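# Move the clothes rail from wall hooks to counter

## Task

Lift the clothes rail off both wall hooks and set it down lying flat on the counter, angled no more than 30° away from parallel with the wall, with its centre located between the two hooks and 18 to 28 cm from the wall. Then release it and pull the gripper away. The rail must stay in that position without the robot supporting it, and it must not still be in the gripper at the end.

## Robot and tools

Robot: one 7-joint arm with a two-finger parallel gripper. Its base may sit slightly tilted relative to the table.

Scene frame: the origin lies on the table surface straight beneath the arm's base. +z is up. Looking along +x, +y points to the left. Every state line is expressed in this frame. end_effector_position is given in metres and end_effector_quat_wxyz is an orientation quaternion in w,x,y,z order. Linear velocities are in m/s and angular velocities in rad/s. At long reach the reported hand position can be off from the real one.

Gripper frame: the fingers extend along the gripper's +z axis and move apart and together along its y axis. The reported end-effector point sits midway between the finger pads when they are shut, roughly 2 cm short of the fingertips. Closing pushes the tips about 10 mm further along +z.

Tool execute_actions, argument "actions": a list that is either empty or holds exactly one item.
- Empty list: nothing is commanded and the current state is returned.
- Motion item: {"rows": [[...], ...], "steps": N}. It holds 1 to 15 rows, and N runs from 1 to 15 (default 15). Each control step lasts 1/30 s. Row k is used on step k, and the final row repeats if there are fewer rows than steps.
- Wait item: {"steps": N} with no rows, N up to 300. Nothing new is commanded. It returns once N steps have elapsed since the previous result, and time spent replying counts toward N.
Optional "pictures": true/false decides whether camera images come back. By default they do.

Each row has exactly 8 numbers for the single arm, in this order:
- waist, shoulder, upper arm roll, elbow, forearm roll, wrist pitch, wrist roll: absolute target angles in radians, on the same scale as the Joint positions line.
- gripper opening: an absolute command from -1 (shut) to +1 (wide open, 0.084 m between pads).

Stated joint ranges (rad):
- waist -6.283 to 6.283
- shoulder -2.059 to 2.094
- upper arm roll -6.283 to 6.283
- elbow -0.192 to 3.927
- forearm roll -6.283 to 6.283
- wrist pitch -1.693 to 3.142
- wrist roll -6.283 to 6.283

A call is refused, and nothing is sent, if any target goes more than 0.010 past a stated end and also lies further out than that joint's latest reading. Actual ends may differ from the stated ones by up to 0.010. A target beyond the real end is clipped to it, and the message "joint sent to its limit" may appear, possibly referring to an earlier action. If that message is missing, that does not prove the joint has more room.

Motion limits:
- Joint targets change at no more than 3.14 rad/s and take 0.16 s to reach that speed. All joints are slowed together so they finish at the same moment.
- On each step a target is kept within 0.623 rad of the joint's measured angle.
- If the targets would move the hand more than 70 mm from where it is now, they are scaled back toward the current angles.
- Far moves therefore need several calls or long step counts.

The simulation keeps running while you think and write. The arm keeps heading toward the last row sent until it effectively stops moving or a step is HELD. Fingers that are already moving keep moving.

Result lines:
- Joint positions and Joint velocities: the seven joints in column order, then the finger-pad gap in m and m/s.
- grip_measured: the measured opening on the same -1..1 scale you command.
- "joint command not followed": a clearance check altered or blocked targets. Mounting blocks and posts count as part of the arm for this check.
- HELD: marks steps on which all or part of your row was not sent.
- Joint torques: the drives' total outputs in joint order. They are nonzero even in free air, include per-unit offset, scale and noise, and are only a rough guide.
- MOTOR HOT: a motor has passed 65 °C. At 80 °C an OVER-TEMPERATURE FAULT brakes the arm until it cools. Holding loads heats motors, even while idle.
- TORQUE FAULT: contact load reached a joint limit. The arm backs that joint off a little, pauses 10 s and drops the rest of the call. Load limits in N m: waist 45.5, shoulder 45.5, upper arm roll 27.3, elbow 27.3, forearm roll 27.3, wrist pitch 18.2, wrist roll 18.2. A held object's weight adds to these loads.

Gripping: to hold something, command an opening clearly below grip_measured. A lower command squeezes harder, up to about 24 N per pad on objects up to about 6 cm wide. -1 gives full force on parts about 0.5 mm or thicker. Sending grip_measured back unchanged still holds lightly, but wide parts may slip. Closing fast can spike the force.

Expect brief outside tugs on a held part or pushes on loose items, so grip firmly.

Tool zoom_image: {"camera": "cam_high" or "cam_low", "region": [x0, y0, x1, y1]}. The region is in pixels of that camera's latest image, with (0,0) at the top left, and is at most 504x504. It returns an enlarged view. Both cameras produce 672x504 images. Calibration: cam_high sits at about world [0.426, 0.641, 1.122], looking down; cam_low sits at about [0.298, -0.794, 0.168], looking across from the -y side. The full K, distortion and T_world_to_cam values are listed in the setup and may be slightly off, by roughly 2° and 9 mm.

Tool finished_scene: {"scene": n}, where n is the current scene's number. It closes the scene for good and reports whether the job succeeded. Replying without any tool call ends everything.

Things to avoid:
- knocking anything off the table, which means failure
- dropping or slamming the rail, or hitting or shoving hard
- torque or heat faults
- jerky motion
- finishing while still gripping the rail

After placing the rail, open the gripper, back away, and check that the rail lies flat and stays put before calling finished_scene.

Each tool is called after "Emit:" as name(argument=value, ...), one argument or row to a line, values as JSON.

## Session

Emit:
execute_actions(
  actions=[],
)

Scene clock: 0.00 s of 4700.00 s.
end_effector_position=(+0.2268, -0.3959, +0.3472) grip_measured=+1.00 end_effector_quat_wxyz=(-0.203, -0.154, +0.948, +0.191) end_effector_velocity=(+0.001, +0.000, -0.000) end_effector_angular_velocity=(+0.001, -0.000, +0.001)
Joint positions: [-1.036  0.566 -0.065  1.584  0.069  1.576  1.481  0.084]
Joint velocities: [ 0.    -0.     0.001 -0.     0.    -0.     0.    -0.   ]
Joint torques (N m, as the arm reports them, + toward a larger angle): no reading
Motor temperatures (°C, as the motors report them): [28 29 27 29 27 29 27]

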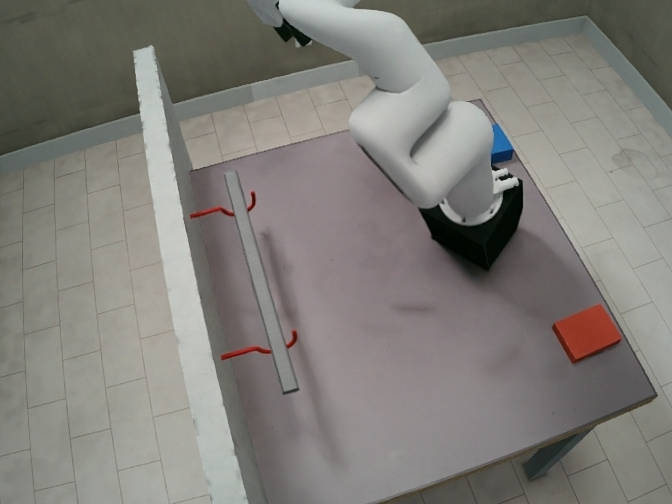

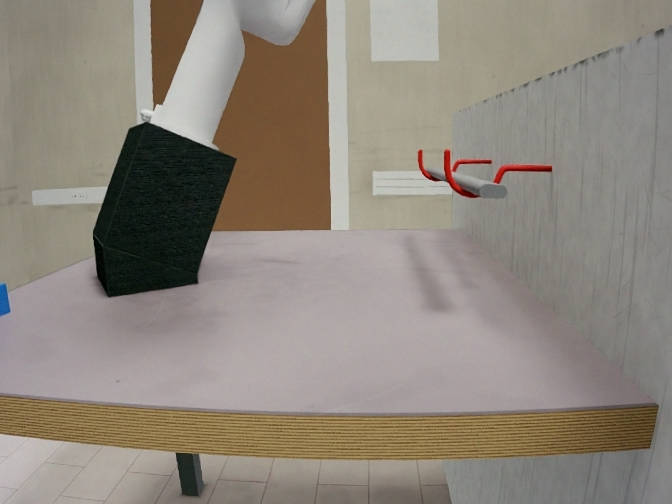

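Emit:
execute_actions(
  actions=[
    {"rows":[[-0.5,0.566,-0.065,1.584,0.069,1.576,1.481,1]],"steps":15},
  ],
  pictures=false,
)

Emit:
execute_actions(
  actions=[
    {"rows":[[0,0.566,-0.065,1.584,0.069,1.576,1.481,1]],"steps":15},
  ],
)

Scene clock: 13.17 s of 4700.00 s.
end_effector_position=(+0.3448, -0.3225, +0.2867) grip_measured=+1.00 end_effector_quat_wxyz=(-0.257, -0.297, +0.894, +0.214) end_effector_velocity=(+0.252, +0.228, -0.148) end_effector_angular_velocity=(+0.260, +0.184, +0.728)
Joint positions: [-0.71   0.566 -0.064  1.584  0.069  1.576  1.481  0.084]
Joint velocities: [ 0.794 -0.001  0.002  0.     0.001  0.001 -0.     0.   ]
Joint torques (N m, as the arm reports them, + toward a larger angle): [-13.39 -21.36 -11.76  11.88  -0.82  -0.01  -0.17]
Motor temperatures (°C, as the motors report them): [28 31 29 34 27 29 27]
Steps of this call (steps 1 to 90: nothing new was sent; then 9.67 s passed at rest; steps 91 to 105: all 15 steps of this action). Readings (joint positions):
91: [-1.036 0.566 -0.065 1.584 0.069 1.576 1.481]
92: [-1.034 0.566 -0.065 1.584 0.068 1.576 1.481]
94: [-1.008 0.566 -0.073 1.583 0.068 1.576 1.481]
98: [-0.894 0.566 -0.063 1.584 0.069 1.576 1.481]
105: the state above

Scene clock: 23.60 s of 4700.00 s.
end_effector_position=(+0.4114, -0.2413, +0.2443) grip_measured=+1.00 end_effector_quat_wxyz=(-0.311, -0.399, +0.834, +0.221) end_effector_velocity=(+0.000, +0.000, -0.000) end_effector_angular_velocity=(+0.000, +0.000, +0.000)
Joint positions: [-0.399  0.564 -0.128  1.581  0.064  1.582  1.483  0.084]
Joint velocities: [ 0. -0.  0.  0.  0.  0.  0.  0.]
Joint torques (N m, as the arm reports them, + toward a larger angle): [-11.59 -22.2  -11.6   11.33  -1.03   0.24  -0.2 ]
Motor temperatures (°C, as the motors report them): [29 33 30 35 27 29 27]
TORQUE FAULT: the external load on joint 3 (upper arm roll) reached its load limit, and the arm stopped for 10 seconds. The arm's remaining commands of this call were not run. Joint 3 (upper arm roll) moved back by up to 3 degrees. The arm holds there, with its grip as last carried out, and accepts commands again: back off and push less far. The arm stops again, at the same cost, whenever a joint's load reaches its limit.
The stop began at step 13 of this call (marked STOPPED below). From that step on the arm followed nothing that you had sent. 3 steps, steps kept back included, did not run and will not run. Nothing is kept back now, and the robot has no last target.
Steps of this call (steps 1 to 12: the first 12 steps of this action; steps 13 to 313: the stop). Readings (joint positions):
1: [-0.684 0.566 -0.064 1.584 0.069 1.576 1.481]
2: [-0.657 0.566 -0.064 1.584 0.069 1.576 1.481]
4: [-0.605 0.566 -0.064 1.584 0.069 1.576 1.481]
8: [-0.500 0.566 -0.064 1.584 0.069 1.576 1.481]
13: [-0.398 0.562 -0.080 1.580 0.063 1.584 1.483] STOPPED
313: the state above

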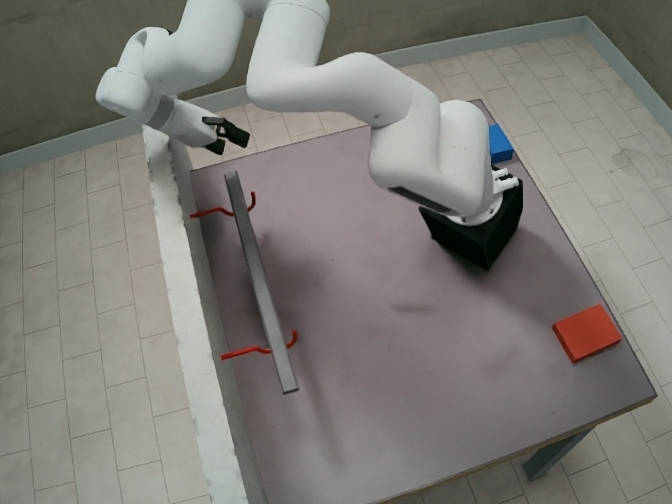

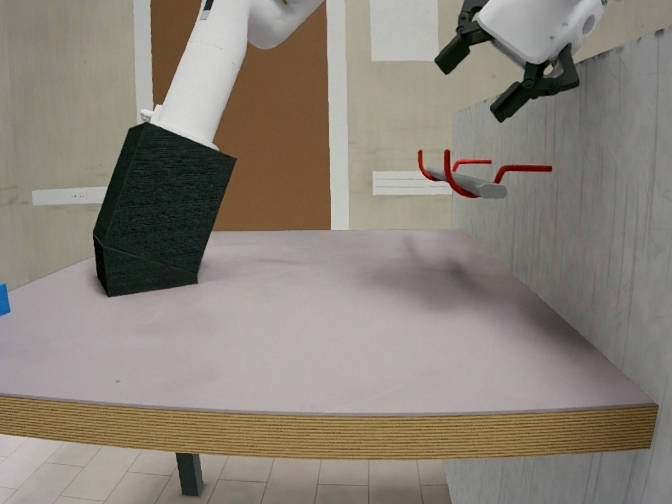

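Emit:
execute_actions(
  actions=[
    {"rows":[[-0.6,0.2,0,0.9,0,0.7,1.481,1]],"steps":15},
  ],
  pictures=false,
)

Emit:
execute_actions(
  actions=[
    {"steps":30},
  ],
)

Scene clock: 35.67 s of 4700.00 s.
end_effector_position=(+0.3688, -0.2835, +0.2249) grip_measured=+1.00 end_effector_quat_wxyz=(-0.216, -0.442, +0.871, +0.003) end_effector_velocity=(+0.067, -0.056, +0.006) end_effector_angular_velocity=(-0.452, -0.557, +0.334)
Joint positions: [-0.587  0.225 -0.01   0.949  0.005  0.796  1.481  0.084]
Joint velocities: [-0.126 -0.262  0.125 -0.48  -0.046 -1.008  0.     0.   ]
Joint torques (N m, as the arm reports them, + toward a larger angle): [ -8.18 -13.94 -10.46  13.19   0.03  -0.37  -0.12]
Motor temperatures (°C, as the motors report them): [29 34 30 36 27 29 27]
Steps of this call (steps 1 to 90: nothing new was sent; then 8.57 s passed at rest; steps 91 to 105: all 15 steps of this action). Readings (joint positions):
91: [-0.399 0.564 -0.128 1.581 0.064 1.582 1.483]
92: [-0.399 0.562 -0.127 1.579 0.064 1.579 1.483]
94: [-0.408 0.544 -0.119 1.547 0.061 1.545 1.483]
98: [-0.483 0.409 -0.073 1.309 0.037 1.303 1.482]
105: the state above

Scene clock: 36.67 s of 4700.00 s.
end_effector_position=(+0.3727, -0.2890, +0.2258) grip_measured=+1.00 end_effector_quat_wxyz=(-0.203, -0.449, +0.869, -0.030) end_effector_velocity=(-0.000, -0.000, +0.000) end_effector_angular_velocity=(+0.000, -0.000, +0.000)
Joint positions: [-0.6    0.2    0.     0.9    0.     0.7    1.481  0.084]
Joint velocities: [-0.001 -0.     0.    -0.    -0.    -0.    -0.    -0.   ]
Joint torques (N m, as the arm reports them, + toward a larger angle): [ -8.86 -15.87  -9.98  11.1    0.2   -0.8   -0.22]
Motor temperatures (°C, as the motors report them): [29 34 30 36 27 29 27]
Steps of this call (steps 1 to 30: the robot went on to your last target). Readings (joint positions):
1: [-0.590 0.218 -0.006 0.936 0.003 0.768 1.481]
2: [-0.592 0.213 -0.004 0.926 0.002 0.748 1.481]
4: [-0.596 0.207 -0.001 0.915 0.001 0.724 1.481]
8: [-0.598 0.203 -0.000 0.905 0.000 0.707 1.481]
30: the state above
The arm was judged still, so your last target was given up. Only a new action makes it travel on or press farther. Fingers that are still opening or closing keep moving.

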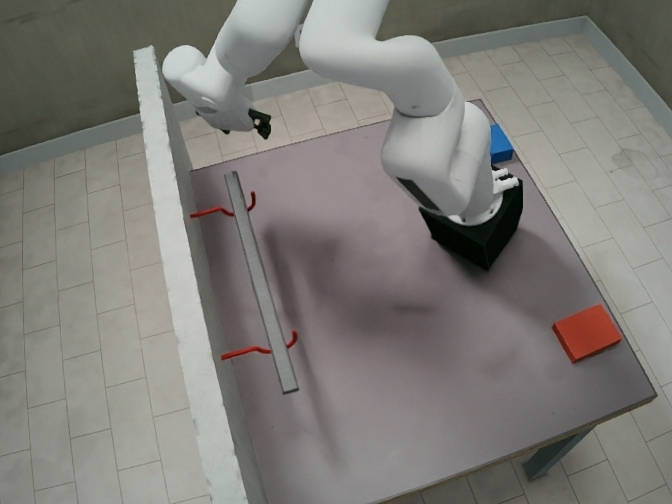

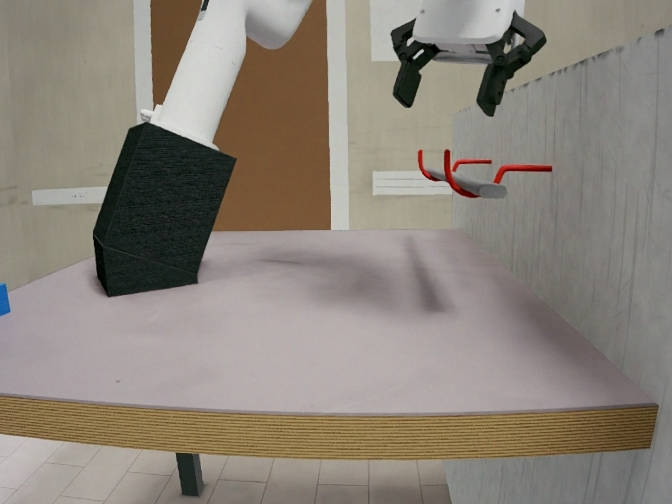

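Emit:
execute_actions(
  actions=[
    {"rows":[[-0.3,0.1,0,0.75,0,0.5,1.481,1]],"steps":15},
  ],
  pictures=false,
)

Emit:
execute_actions(
  actions=[
    {"rows":[[0,0.1,0,0.75,0,0.5,1.481,1]],"steps":15},
  ],
  pictures=false,
)

Emit:
execute_actions(
  actions=[
    {"steps":15},
  ],
)

Scene clock: 43.53 s of 4700.00 s.
end_effector_position=(+0.4341, -0.1797, +0.1847) grip_measured=+1.00 end_effector_quat_wxyz=(-0.171, -0.581, +0.794, -0.058) end_effector_velocity=(+0.003, +0.034, -0.013) end_effector_angular_velocity=(-0.003, -0.037, +0.093)
Joint positions: [-0.316  0.106  0.001  0.756  0.     0.514  1.481  0.084]
Joint velocities: [ 0.142 -0.046 -0.064 -0.099  0.002 -0.119  0.001  0.   ]
Joint torques (N m, as the arm reports them, + toward a larger angle): [ -7.92 -16.95  -7.96  12.97   0.17  -1.79  -0.58]
Motor temperatures (°C, as the motors report them): [29 33 30 36 27 30 27]
Steps of this call (steps 1 to 90: nothing new was sent; then 3.37 s passed at rest; steps 91 to 105: all 15 steps of this action). Readings (joint positions):
91: [-0.600 0.200 -0.000 0.900 -0.000 0.700 1.481]
92: [-0.598 0.199 -0.001 0.899 0.000 0.698 1.481]
94: [-0.570 0.189 -0.007 0.883 0.000 0.676 1.481]
98: [-0.453 0.151 0.003 0.827 -0.000 0.603 1.481]
105: the state above

Scene clock: 53.77 s of 4700.00 s.
end_effector_position=(+0.4284, -0.1717, +0.1790) grip_measured=+1.00 end_effector_quat_wxyz=(-0.177, -0.585, +0.790, -0.052) end_effector_velocity=(-0.000, -0.001, +0.000) end_effector_angular_velocity=(-0.000, -0.000, -0.001)
Joint positions: [-0.224  0.104 -0.074  0.739  0.001  0.512  1.486  0.084]
Joint velocities: [-0.001 -0.     0.     0.     0.    -0.    -0.     0.   ]
Joint torques (N m, as the arm reports them, + toward a larger angle): [ -6.59 -15.66  -8.49   9.69   0.11  -0.83  -0.34]
Motor temperatures (°C, as the motors report them): [29 33 30 36 27 30 27]
TORQUE FAULT: the external load on joint 3 (upper arm roll) reached its load limit, and the arm stopped for 10 seconds. The arm's remaining commands of this call were not run. Joint 3 (upper arm roll) moved back by up to 3 degrees. The arm holds there, with its grip as last carried out, and accepts commands again: back off and push less far. The arm stops again, at the same cost, whenever a joint's load reaches its limit.
The stop began at step 7 of this call (marked STOPPED below). From that step on the arm followed nothing that you had sent. 9 steps, steps kept back included, did not run and will not run. Nothing is kept back now, and the robot has no last target.
Steps of this call (steps 1 to 6: the first 6 steps of this action; steps 7 to 307: the stop). Readings (joint positions):
1: [-0.312 0.105 -0.001 0.753 0.000 0.510 1.481]
2: [-0.308 0.104 -0.003 0.752 0.000 0.508 1.481]
4: [-0.277 0.104 -0.012 0.748 0.001 0.509 1.482]
7: [-0.223 0.102 -0.030 0.738 -0.000 0.514 1.487] STOPPED
8: [-0.223 0.102 -0.031 0.738 -0.000 0.514 1.487]
307: the state above

Scene clock: 53.80 s of 4700.00 s.
end_effector_position=(+0.4284, -0.1717, +0.1790) grip_measured=+1.00 end_effector_quat_wxyz=(-0.177, -0.585, +0.790, -0.052) end_effector_velocity=(-0.000, -0.000, +0.000) end_effector_angular_velocity=(-0.000, -0.000, -0.001)
Joint positions: [-0.224  0.104 -0.074  0.739  0.001  0.512  1.486  0.084]
Joint velocities: [-0. -0. -0.  0.  0.  0.  0. -0.]
Joint torques (N m, as the arm reports them, + toward a larger angle): [ -6.63 -15.37  -8.51   9.73   0.15  -0.85  -0.21]
Motor temperatures (°C, as the motors report them): [29 33 30 36 27 30 27]
A stop began in an earlier call of the same reply, so what this call sent did not run. Send another action.
Steps of this call (step 1: nothing new was sent). Readings (joint positions):
1: the state above

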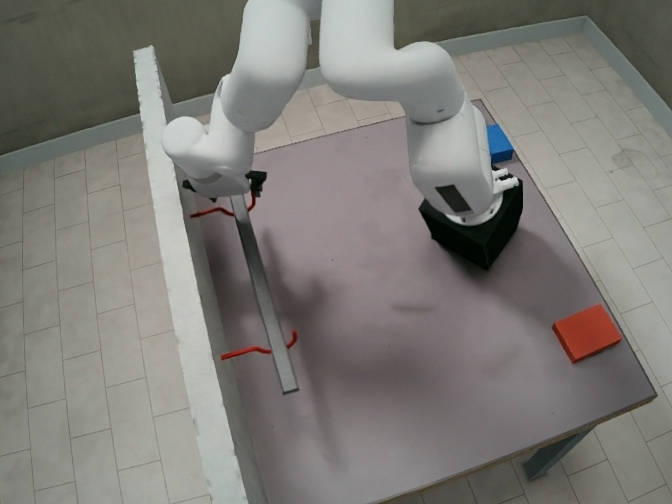

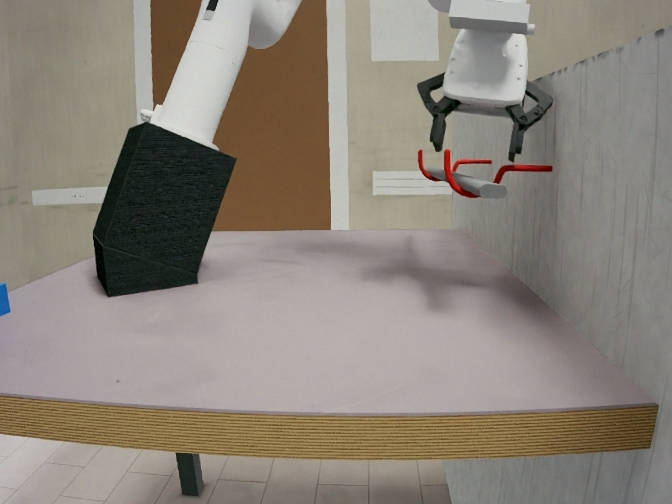

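Emit:
execute_actions(
  actions=[
    {"rows":[[-0.25,-0.15,0,0.75,0,0.5,1.481,1]],"steps":15},
  ],
  pictures=false,
)

Emit:
execute_actions(
  actions=[
    {"rows":[[0.05,-0.15,0,0.75,0,0.5,1.481,1]],"steps":15},
  ],
)

Scene clock: 67.80 s of 4700.00 s.
end_effector_position=(+0.4125, -0.1573, +0.1888) grip_measured=+1.00 end_effector_quat_wxyz=(-0.175, -0.588, +0.789, -0.049) end_effector_velocity=(+0.000, +0.000, -0.000) end_effector_angular_velocity=(+0.000, +0.000, +0.001)
Joint positions: [-0.236  0.025 -0.054  0.667  0.     0.523  1.485  0.084]
Joint velocities: [ 0.     0.     0.001  0.    -0.    -0.     0.001 -0.   ]
Joint torques (N m, as the arm reports them, + toward a larger angle): [ -5.53 -14.46  -7.93   9.72   0.08  -0.69  -0.26]
Motor temperatures (°C, as the motors report them): [28 32 30 35 27 30 27]
TORQUE FAULT: the external load on joint 4 (elbow) reached its load limit, and the arm stopped for 10 seconds. The arm's remaining commands of this call were not run. Joint 4 (elbow) moved back by up to 3 degrees. The arm holds there, with its grip as last carried out, and accepts commands again: back off and push less far. The arm stops again, at the same cost, whenever a joint's load reaches its limit.
The stop began at step 97 of this call (marked STOPPED below). From that step on the arm followed nothing that you had sent. 9 steps, steps kept back included, did not run and will not run. Nothing is kept back now, and the robot has no last target.
Steps of this call (steps 1 to 90: nothing new was sent; then 0.77 s passed at rest; steps 91 to 96: the first 6 steps of this action; steps 97 to 397: the stop). Readings (joint positions):
91: [-0.224 0.104 -0.074 0.739 0.001 0.512 1.486]
92: [-0.224 0.103 -0.073 0.739 0.001 0.512 1.486]
94: [-0.228 0.075 -0.065 0.736 0.001 0.513 1.485]
97: [-0.237 0.018 -0.055 0.712 0.000 0.527 1.485] STOPPED
98: [-0.237 0.019 -0.055 0.711 0.000 0.526 1.485]
397: the state above

Scene clock: 67.83 s of 4700.00 s.
end_effector_position=(+0.4125, -0.1573, +0.1888) grip_measured=+1.00 end_effector_quat_wxyz=(-0.175, -0.588, +0.789, -0.049) end_effector_velocity=(+0.000, +0.001, -0.000) end_effector_angular_velocity=(+0.001, +0.001, +0.002)
Joint positions: [-0.236  0.025 -0.054  0.667  0.     0.523  1.485  0.084]
Joint velocities: [ 0.001  0.     0.001  0.    -0.     0.001 -0.     0.   ]
Joint torques (N m, as the arm reports them, + toward a larger angle): [ -5.68 -14.41  -8.09   9.61   0.17  -0.97  -0.1 ]
Motor temperatures (°C, as the motors report them): [28 32 30 35 27 30 27]
A stop began in an earlier call of the same reply, so what this call sent did not run. Send another action.
Steps of this call (step 1: nothing new was sent). Readings (joint positions):
1: the state above

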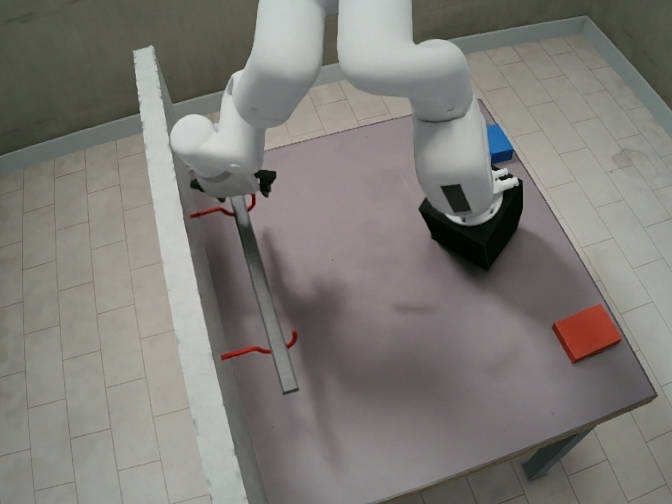

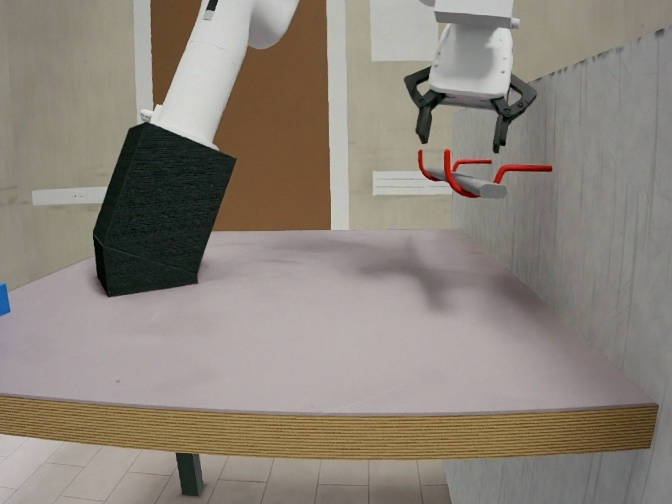

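Emit:
execute_actions(
  actions=[
    {"rows":[[-0.5,0.025,0,0.667,0,0.523,1.481,1]],"steps":15},
  ],
  pictures=false,
)

Emit:
execute_actions(
  actions=[
    {"rows":[[-0.5,-0.3,0,0.5,0,0.6,1.481,1]],"steps":15},
  ],
)

Scene clock: 72.97 s of 4700.00 s.
end_effector_position=(+0.3761, -0.2300, +0.2202) grip_measured=+1.00 end_effector_quat_wxyz=(-0.179, -0.506, +0.841, -0.071) end_effector_velocity=(-0.005, -0.009, +0.005) end_effector_angular_velocity=(-0.009, -0.007, -0.023)
Joint positions: [-0.492  0.025 -0.001  0.667 -0.     0.523  1.481  0.084]
Joint velocities: [-0.061  0.     0.034  0.001 -0.001 -0.    -0.001 -0.   ]
Joint torques (N m, as the arm reports them, + toward a larger angle): [ -6.71 -13.64  -9.22  10.66   0.36  -0.88  -0.24]
Motor temperatures (°C, as the motors report them): [28 32 30 35 27 30 27]
Steps of this call (steps 1 to 90: nothing new was sent; then 1.63 s passed at rest; steps 91 to 105: all 15 steps of this action). Readings (joint positions):
91: [-0.236 0.025 -0.054 0.667 0.000 0.523 1.485]
92: [-0.238 0.025 -0.053 0.667 0.000 0.523 1.485]
94: [-0.268 0.025 -0.043 0.667 0.000 0.523 1.485]
98: [-0.415 0.025 -0.021 0.667 0.000 0.523 1.482]
105: the state above

Scene clock: 73.47 s of 4700.00 s.
end_effector_position=(+0.3583, -0.1937, +0.2787) grip_measured=+1.00 end_effector_quat_wxyz=(-0.162, -0.510, +0.838, -0.106) end_effector_velocity=(-0.012, +0.011, +0.007) end_effector_angular_velocity=(-0.001, -0.002, -0.000)
Joint positions: [-0.5   -0.29   0.     0.504 -0.     0.598  1.481  0.084]
Joint velocities: [-0.001 -0.075  0.001 -0.05   0.     0.024  0.    -0.   ]
Joint torques (N m, as the arm reports them, + toward a larger angle): [-3.91 -9.13 -7.67 12.33  0.29 -1.05 -0.26]
Motor temperatures (°C, as the motors report them): [28 32 30 35 27 30 27]
Steps of this call (steps 1 to 15: all 15 steps of this action). Readings (joint positions):
1: [-0.494 0.025 0.000 0.667 -0.000 0.523 1.481]
2: [-0.495 0.023 0.000 0.666 -0.000 0.524 1.481]
4: [-0.497 -0.006 0.001 0.648 -0.000 0.532 1.481]
8: [-0.499 -0.192 0.000 0.558 -0.000 0.573 1.481]
15: the state above

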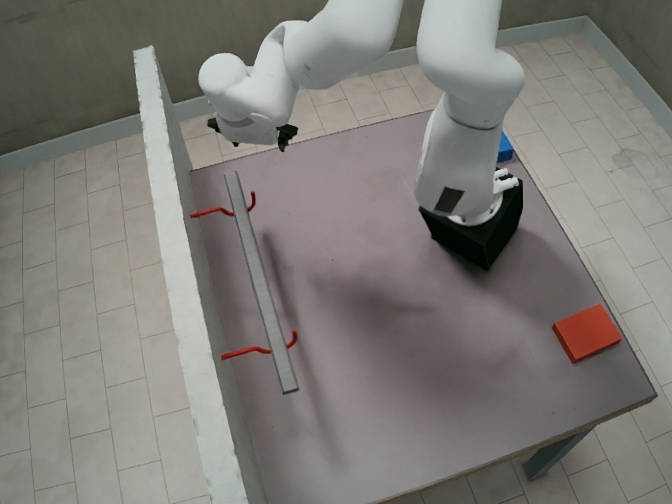

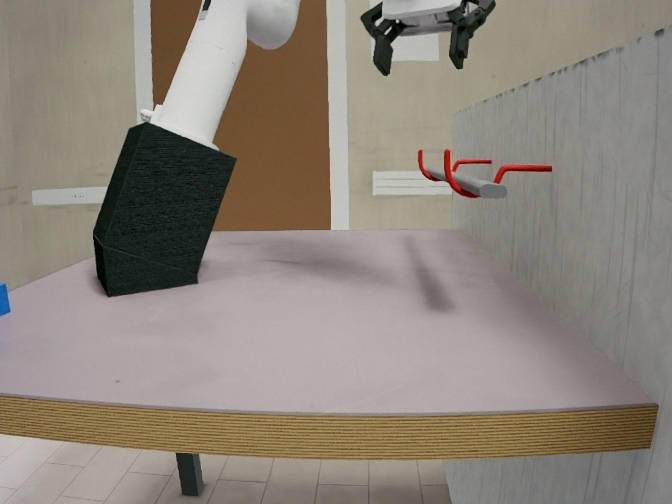

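Emit:
execute_actions(
  actions=[
    {"rows":[[-0.2,-0.3,0,0.5,0,0.6,1.481,1]],"steps":15},
  ],
  pictures=false,
)

Emit:
execute_actions(
  actions=[
    {"rows":[[0.1,-0.3,0,0.5,0,0.6,1.481,1]],"steps":15},
  ],
)

Scene clock: 79.03 s of 4700.00 s.
end_effector_position=(+0.4008, -0.0978, +0.2410) grip_measured=+1.00 end_effector_quat_wxyz=(-0.150, -0.626, +0.762, -0.071) end_effector_velocity=(+0.008, +0.028, -0.010) end_effector_angular_velocity=(+0.032, +0.014, +0.067)
Joint positions: [-0.212 -0.3    0.     0.5   -0.     0.6    1.481  0.084]
Joint velocities: [ 0.104 -0.001 -0.028  0.     0.001  0.     0.001  0.   ]
Joint torques (N m, as the arm reports them, + toward a larger angle): [ -4.25 -10.82  -7.23  11.11   0.    -0.89  -0.27]
Motor temperatures (°C, as the motors report them): [28 32 30 36 27 30 27]
Steps of this call (steps 1 to 15: the robot went on to your last target; steps 16 to 90: nothing new was sent; then 2.07 s passed at rest; steps 91 to 105: all 15 steps of this action). Readings (joint positions):
91: [-0.500 -0.300 -0.000 0.500 0.000 0.600 1.481]
92: [-0.498 -0.300 -0.000 0.500 0.000 0.600 1.481]
94: [-0.468 -0.300 -0.004 0.500 0.000 0.600 1.481]
98: [-0.330 -0.300 0.002 0.500 -0.000 0.600 1.481]
105: the state above

Scene clock: 79.53 s of 4700.00 s.
end_effector_position=(+0.4145, +0.0121, +0.2080) grip_measured=+1.00 end_effector_quat_wxyz=(+0.135, +0.733, -0.666, +0.032) end_effector_velocity=(-0.000, +0.033, -0.008) end_effector_angular_velocity=(+0.035, +0.017, +0.073)
Joint positions: [ 0.088 -0.3    0.     0.5   -0.     0.6    1.481  0.084]
Joint velocities: [ 0.111 -0.001 -0.028  0.001  0.001  0.     0.002  0.   ]
Joint torques (N m, as the arm reports them, + toward a larger angle): [ -2.81 -11.98  -5.39  10.37   0.06  -0.93  -0.25]
Motor temperatures (°C, as the motors report them): [28 32 30 36 27 30 27]
Steps of this call (steps 1 to 15: all 15 steps of this action). Readings (joint positions):
1: [-0.209 -0.300 -0.000 0.500 0.000 0.600 1.481]
2: [-0.205 -0.300 -0.001 0.500 0.000 0.600 1.481]
4: [-0.172 -0.300 -0.005 0.500 0.000 0.600 1.481]
8: [-0.035 -0.300 0.001 0.500 -0.000 0.600 1.481]
15: the state above

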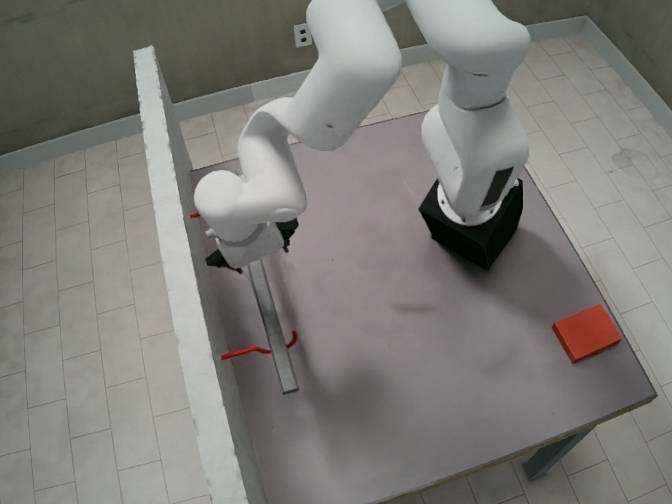

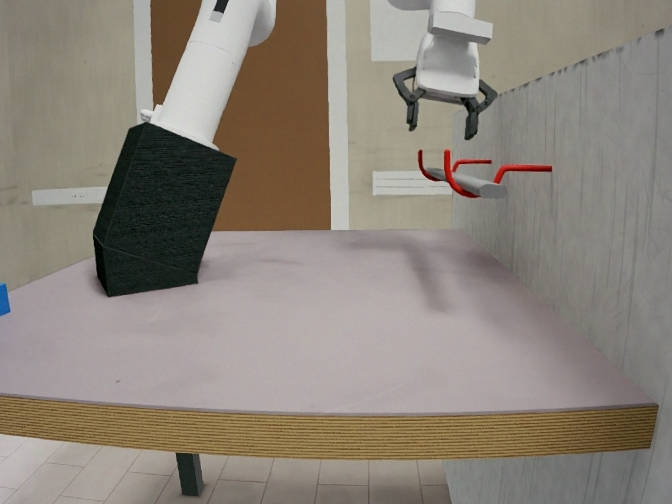

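Emit:
execute_actions(
  actions=[
    {"rows":[[0.1,-0.2,0,0.5,0,0.7,1.481,1]],"steps":15},
  ],
)

Scene clock: 82.10 s of 4700.00 s.
end_effector_position=(+0.3642, +0.0077, +0.1771) grip_measured=+1.00 end_effector_quat_wxyz=(+0.199, +0.721, -0.663, -0.040) end_effector_velocity=(-0.010, -0.001, -0.004) end_effector_angular_velocity=(-0.001, +0.033, -0.008)
Joint positions: [ 0.1   -0.202 -0.     0.501  0.     0.698  1.481  0.084]
Joint velocities: [-0.     0.014 -0.    -0.004 -0.     0.017  0.    -0.   ]
Joint torques (N m, as the arm reports them, + toward a larger angle): [ -2.03 -12.51  -4.98   9.08   0.01  -0.43  -0.36]
Motor temperatures (°C, as the motors report them): [28 32 29 36 27 30 27]
Steps of this call (steps 1 to 30: the robot went on to your last target; steps 31 to 62: nothing new was sent; steps 63 to 77: all 15 steps of this action). Readings (joint positions):
63: [0.100 -0.300 -0.000 0.500 -0.000 0.600 1.481]
64: [0.100 -0.298 -0.000 0.500 0.000 0.602 1.481]
66: [0.100 -0.272 -0.000 0.505 0.000 0.631 1.481]
70: [0.100 -0.213 0.000 0.495 -0.000 0.685 1.481]
77: the state above

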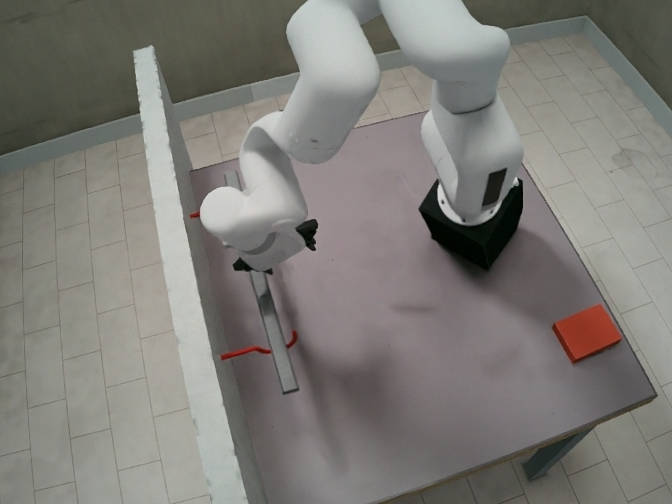

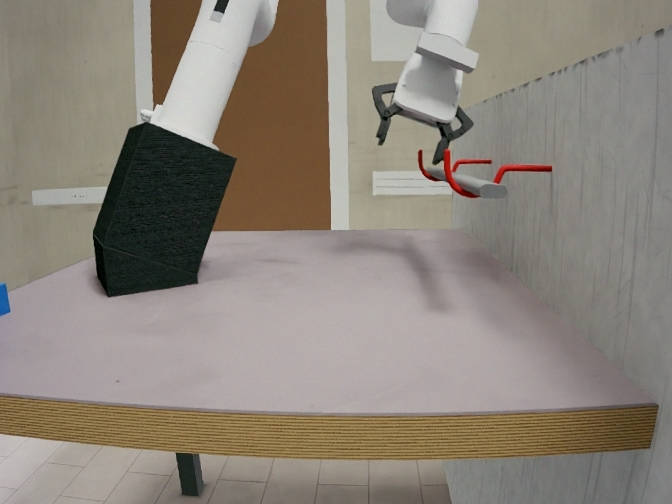

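Emit:
execute_actions(
  actions=[
    {"rows":[[0.1,-0.2,0,0.6,0,0.6,1.481,1]],"steps":15},
  ],
)

Scene clock: 88.17 s of 4700.00 s.
end_effector_position=(+0.4369, +0.0150, +0.1967) grip_measured=+1.00 end_effector_quat_wxyz=(+0.139, +0.736, -0.662, +0.025) end_effector_velocity=(+0.005, +0.000, +0.002) end_effector_angular_velocity=(+0.000, -0.013, +0.003)
Joint positions: [ 0.1   -0.199  0.     0.591 -0.     0.606  1.481  0.084]
Joint velocities: [-0.001  0.    -0.     0.006 -0.    -0.008 -0.001 -0.   ]
Joint torques (N m, as the arm reports them, + toward a larger angle): [ -2.63 -13.96  -5.43  18.29   0.09  -4.16  -0.33]
Motor temperatures (°C, as the motors report them): [28 32 29 36 27 30 27]
Steps of this call (steps 1 to 15: the robot went on to your last target; steps 16 to 90: nothing new was sent; then 2.57 s passed at rest; steps 91 to 105: all 15 steps of this action). Readings (joint positions):
91: [0.100 -0.200 0.000 0.500 -0.000 0.700 1.481]
92: [0.100 -0.200 -0.000 0.501 -0.000 0.698 1.481]
94: [0.100 -0.198 -0.000 0.524 -0.000 0.670 1.481]
98: [0.100 -0.202 -0.000 0.590 0.000 0.615 1.481]
105: the state above

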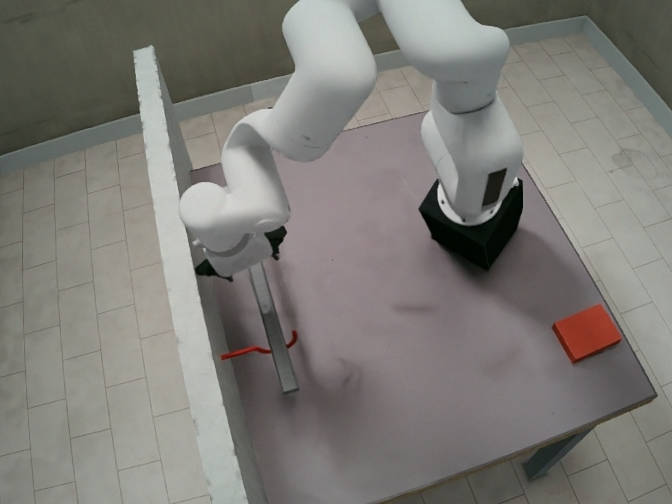

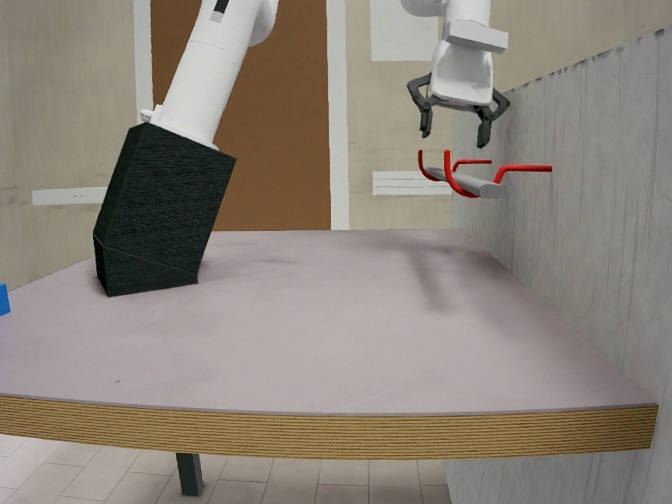

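Emit:
execute_actions(
  actions=[
    {"rows":[[0.1,-0.12,0,0.57,0,0.6,1.481,1]],"steps":15},
  ],
)

Scene clock: 92.80 s of 4700.00 s.
end_effector_position=(+0.4081, +0.0069, +0.1676) grip_measured=+1.00 end_effector_quat_wxyz=(+0.169, +0.729, -0.663, -0.007) end_effector_velocity=(-0.015, -0.002, -0.007) end_effector_angular_velocity=(-0.001, +0.037, -0.008)
Joint positions: [ 0.1   -0.122 -0.     0.573  0.     0.599  1.481  0.084]
Joint velocities: [ 0.001  0.012 -0.    -0.018 -0.     0.008 -0.001 -0.   ]
Joint torques (N m, as the arm reports them, + toward a larger angle): [ -2.74 -13.82  -5.27   9.54   0.2   -0.52  -0.31]
Motor temperatures (°C, as the motors report them): [28 32 29 41 27 32 27]
Steps of this call (steps 1 to 15: the robot went on to your last target; steps 16 to 90: nothing new was sent; then 1.13 s passed at rest; steps 91 to 105: all 15 steps of this action). Readings (joint positions):
91: [0.100 -0.200 0.000 0.592 -0.000 0.605 1.481]
92: [0.100 -0.199 0.000 0.592 -0.000 0.605 1.481]
94: [0.100 -0.176 -0.000 0.593 0.000 0.598 1.481]
98: [0.100 -0.131 -0.000 0.580 0.000 0.596 1.481]
105: the state above

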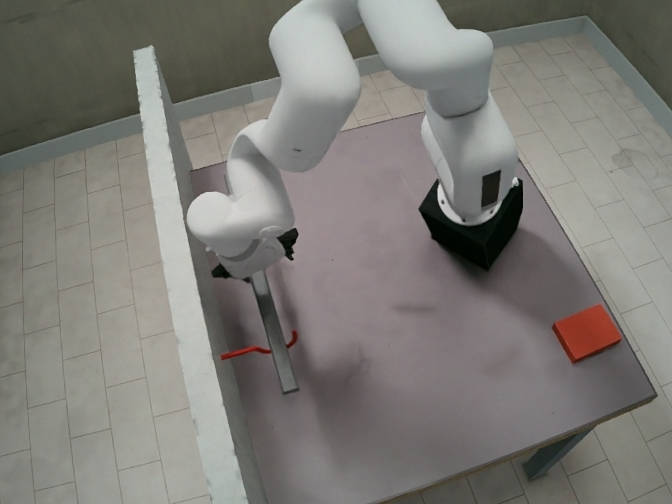

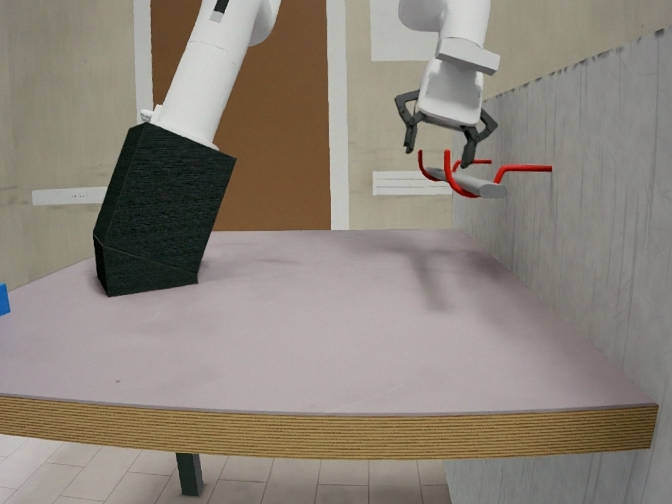

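Emit:
execute_actions(
  actions=[
    {"rows":[[0.1,-0.03,0,0.6,0,0.56,1.481,1]],"steps":15},
  ],
)

Scene clock: 95.70 s of 4700.00 s.
end_effector_position=(+0.4071, +0.0014, +0.1450) grip_measured=+1.00 end_effector_quat_wxyz=(+0.177, +0.727, -0.663, -0.016) end_effector_velocity=(+0.000, -0.001, -0.003) end_effector_angular_velocity=(+0.000, +0.002, -0.000)
Joint positions: [ 0.1   -0.032 -0.     0.6   -0.     0.561  1.481  0.084]
Joint velocities: [ 0.001  0.012 -0.     0.003  0.    -0.006  0.    -0.   ]
Joint torques (N m, as the arm reports them, + toward a larger angle): [ -3.09 -14.07  -5.64   8.57   0.05  -0.59  -0.32]
Motor temperatures (°C, as the motors report them): [28 32 29 40 27 32 27]
Steps of this call (steps 1 to 15: the robot went on to your last target; steps 16 to 72: nothing new was sent; steps 73 to 87: all 15 steps of this action). Readings (joint positions):
73: [0.100 -0.120 0.000 0.570 -0.000 0.600 1.481]
74: [0.100 -0.118 -0.000 0.571 -0.000 0.599 1.481]
76: [0.100 -0.092 -0.000 0.581 0.000 0.586 1.481]
80: [0.100 -0.042 0.000 0.594 0.000 0.567 1.481]
87: the state above

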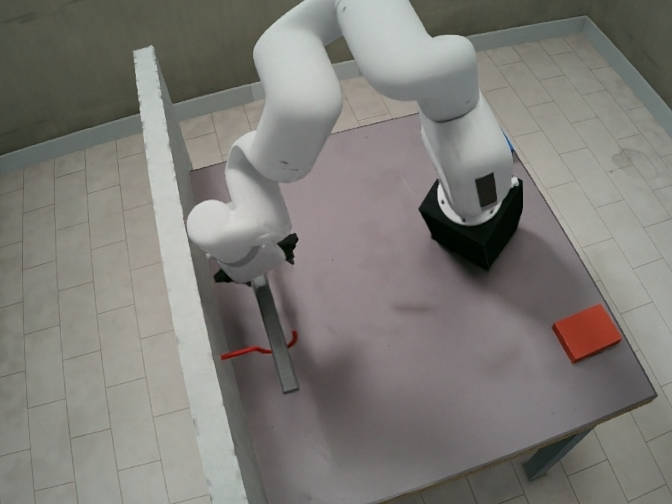

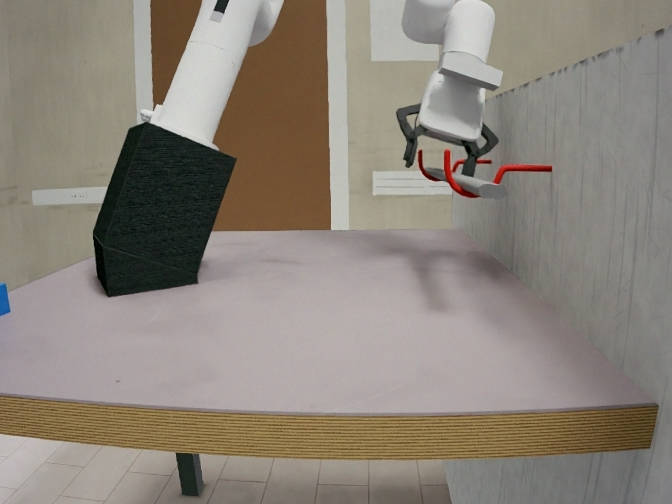

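Go a bit lower, then close.

Emit:
execute_actions(
  actions=[
    {"rows":[[0.1,0.03,0,0.62,0,0.53,1.481,1]],"steps":12},
  ],
  pictures=false,
)

Emit:
execute_actions(
  actions=[
    {"rows":[[0.1,0.03,0,0.62,0,0.53,1.481,-1]],"steps":15},
  ],
)

Scene clock: 99.30 s of 4700.00 s.
end_effector_position=(+0.4077, -0.0022, +0.1300) grip_measured=+1.00 end_effector_quat_wxyz=(+0.181, +0.726, -0.663, -0.020) end_effector_velocity=(+0.005, -0.001, -0.003) end_effector_angular_velocity=(+0.000, -0.008, +0.002)
Joint positions: [ 0.1    0.028 -0.     0.619  0.     0.531  1.481  0.084]
Joint velocities: [-0.     0.014 -0.     0.01   0.    -0.012 -0.001 -0.   ]
Joint torques (N m, as the arm reports them, + toward a larger angle): [ -3.34 -15.3   -5.53   8.14   0.    -0.58  -0.49]
Motor temperatures (°C, as the motors report them): [28 32 29 39 27 31 27]
Steps of this call (steps 1 to 15: the robot went on to your last target; steps 16 to 90: nothing new was sent; then 0.20 s passed at rest; steps 91 to 102: all 12 steps of this action). Readings (joint positions):
91: [0.100 -0.030 -0.000 0.600 0.000 0.560 1.481]
92: [0.100 -0.028 -0.000 0.601 -0.000 0.559 1.481]
94: [0.100 -0.007 -0.000 0.610 0.000 0.547 1.481]
98: [0.100 0.023 0.000 0.616 -0.000 0.534 1.481]
102: the state above

Scene clock: 99.80 s of 4700.00 s.
end_effector_position=(+0.4083, -0.0022, +0.1297) grip_measured=-0.40 end_effector_quat_wxyz=(+0.180, +0.726, -0.663, -0.019) end_effector_velocity=(-0.000, -0.000, -0.000) end_effector_angular_velocity=(+0.000, +0.001, +0.002)
Joint positions: [0.1   0.03  0.    0.621 0.    0.529 1.481 0.026]
Joint velocities: [ 0.     0.    -0.001 -0.001 -0.001  0.    -0.002  0.   ]
Joint torques (N m, as the arm reports them, + toward a larger angle): [ -3.52 -13.94  -5.86   6.07  -0.38   0.3   -0.61]
Motor temperatures (°C, as the motors report them): [28 32 29 39 27 31 27]
Steps of this call (steps 1 to 15: all 15 steps of this action). Readings (joint positions):
1: [0.100 0.028 -0.000 0.620 0.000 0.531 1.481]
2: [0.100 0.029 -0.000 0.620 0.000 0.530 1.481]
4: [0.100 0.029 0.000 0.620 0.000 0.530 1.481]
8: [0.100 0.029 0.000 0.622 0.000 0.529 1.481]
15: the state above

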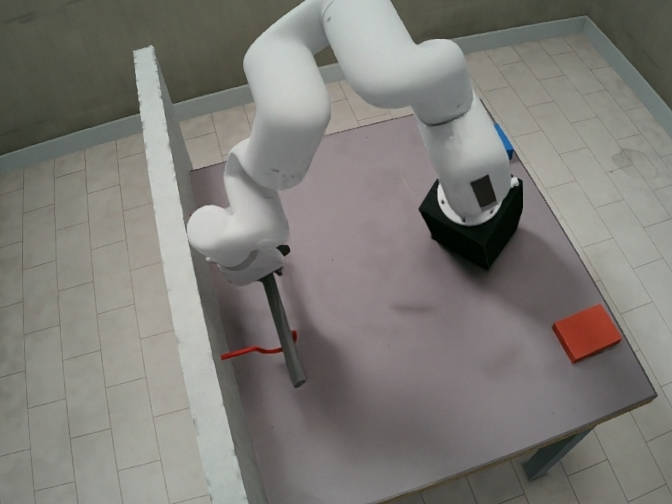

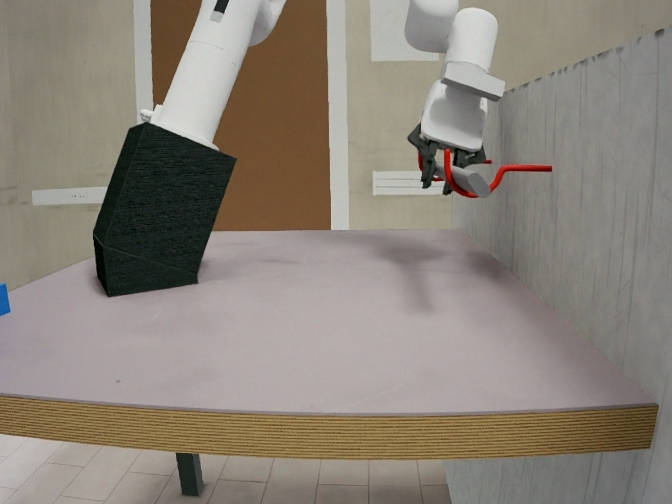

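Gripped. Lift back up (reverse path) then pull inward.

Emit:
execute_actions(
  actions=[
    {"rows":[[0.1,-0.12,0,0.57,0,0.6,1.481,-1]],"steps":15},
  ],
  pictures=false,
)

Emit:
execute_actions(
  actions=[
    {"rows":[[0.1,-0.3,0,0.5,0,0.6,1.481,-1]],"steps":15},
  ],
)

Scene clock: 103.40 s of 4700.00 s.
end_effector_position=(+0.4044, +0.0063, +0.1651) grip_measured=-0.67 end_effector_quat_wxyz=(+0.172, +0.728, -0.663, -0.011) end_effector_velocity=(+0.009, +0.001, +0.010) end_effector_angular_velocity=(-0.001, -0.029, -0.008)
Joint positions: [ 0.1   -0.116  0.     0.569 -0.     0.6    1.481  0.015]
Joint velocities: [-0.001 -0.027 -0.003  0.005  0.004  0.007  0.007 -0.   ]
Joint torques (N m, as the arm reports them, + toward a larger angle): [ -2.97 -14.72  -5.39   9.53  -0.34  -0.65  -0.61]
Motor temperatures (°C, as the motors report them): [28 32 29 37 27 31 27]
Steps of this call (steps 1 to 15: the robot went on to your last target; steps 16 to 90: nothing new was sent; then 0.10 s passed at rest; steps 91 to 105: all 15 steps of this action). Readings (joint positions):
91: [0.100 0.030 -0.000 0.620 -0.000 0.530 1.481]
92: [0.100 0.028 0.000 0.619 -0.000 0.531 1.481]
94: [0.100 0.000 -0.000 0.607 -0.000 0.547 1.481]
98: [0.100 -0.093 -0.000 0.577 -0.000 0.588 1.481]
105: the state above

Scene clock: 103.90 s of 4700.00 s.
end_effector_position=(+0.4137, +0.0164, +0.2057) grip_measured=-0.67 end_effector_quat_wxyz=(+0.135, +0.737, -0.662, +0.029) end_effector_velocity=(+0.003, +0.002, +0.008) end_effector_angular_velocity=(+0.001, -0.022, +0.006)
Joint positions: [ 0.1   -0.296  0.     0.501 -0.     0.6    1.481  0.015]
Joint velocities: [-0.001 -0.031  0.001 -0.009  0.001 -0.001 -0.001 -0.   ]
Joint torques (N m, as the arm reports them, + toward a larger angle): [ -2.13 -12.63  -5.    11.09  -0.08  -0.93  -0.31]
Motor temperatures (°C, as the motors report them): [28 32 29 37 27 31 27]
Steps of this call (steps 1 to 15: all 15 steps of this action). Readings (joint positions):
1: [0.100 -0.117 0.000 0.569 -0.000 0.600 1.481]
2: [0.100 -0.119 0.000 0.569 -0.000 0.600 1.481]
4: [0.100 -0.149 0.000 0.555 -0.000 0.600 1.481]
8: [0.100 -0.264 -0.000 0.517 -0.000 0.599 1.481]
15: the state above

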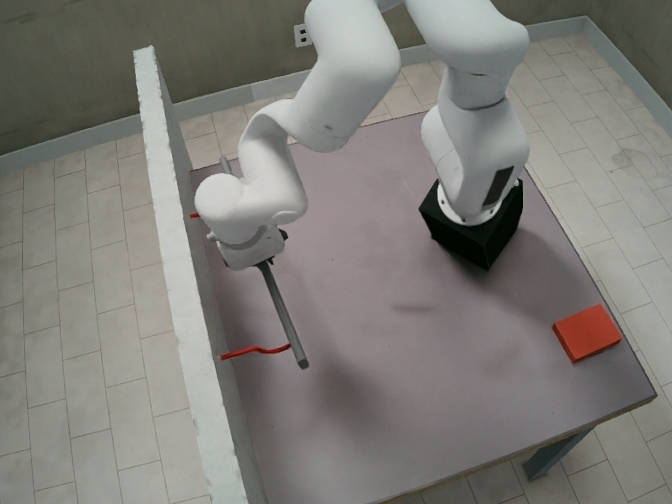

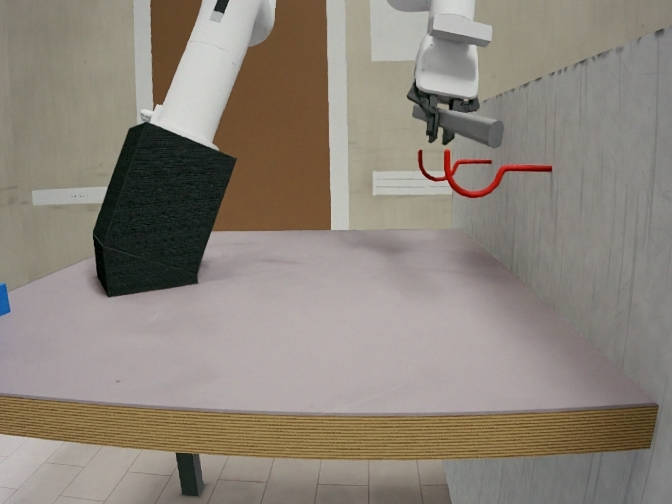

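Emit:
execute_actions(
  actions=[
    {"rows":[[0.1,-0.4,0,0.2,0,0.4,1.481,-1]],"steps":15},
  ],
)

Scene clock: 107.60 s of 4700.00 s.
end_effector_position=(+0.3307, +0.0062, +0.1756) grip_measured=-0.67 end_effector_quat_wxyz=(+0.134, +0.737, -0.662, +0.031) end_effector_velocity=(-0.007, -0.000, -0.001) end_effector_angular_velocity=(+0.001, -0.049, +0.014)
Joint positions: [ 0.1   -0.397 -0.     0.211 -0.     0.407  1.481  0.015]
Joint velocities: [ 0.    -0.038  0.002 -0.066 -0.001 -0.08   0.001 -0.   ]
Joint torques (N m, as the arm reports them, + toward a larger angle): [-0.97 -8.86 -3.85  8.98  0.16 -0.74 -0.13]
Motor temperatures (°C, as the motors report them): [28 32 29 37 27 31 27]
Steps of this call (steps 1 to 15: the robot went on to your last target; steps 16 to 90: nothing new was sent; then 0.20 s passed at rest; steps 91 to 105: all 15 steps of this action). Readings (joint positions):
91: [0.100 -0.300 -0.000 0.500 0.000 0.600 1.481]
92: [0.100 -0.301 0.000 0.498 0.000 0.598 1.481]
94: [0.100 -0.312 0.000 0.470 -0.000 0.574 1.481]
98: [0.100 -0.362 -0.000 0.310 -0.000 0.476 1.481]
105: the state above

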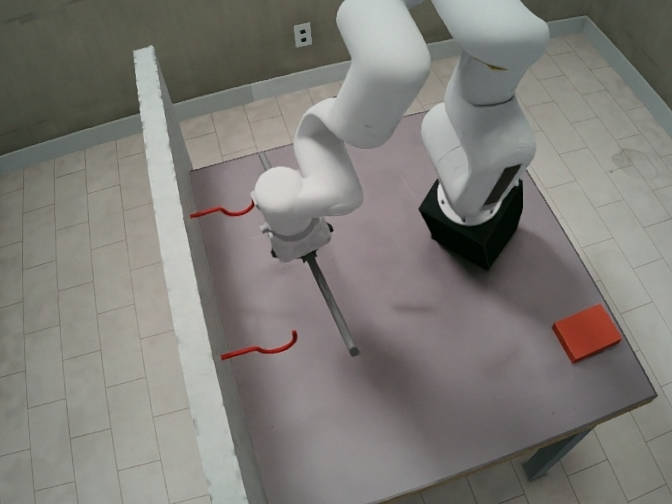

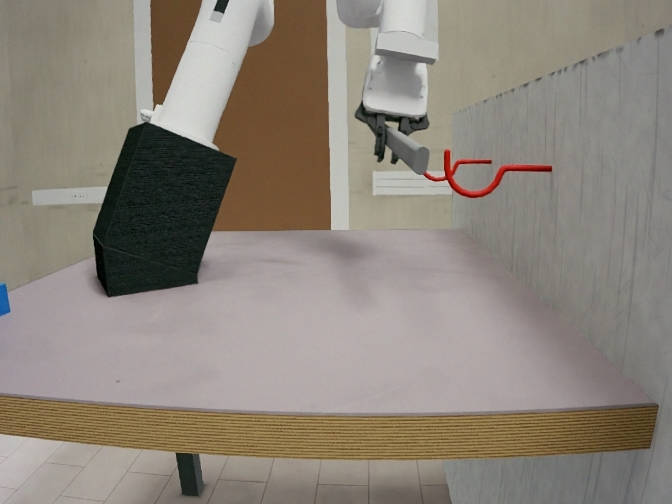

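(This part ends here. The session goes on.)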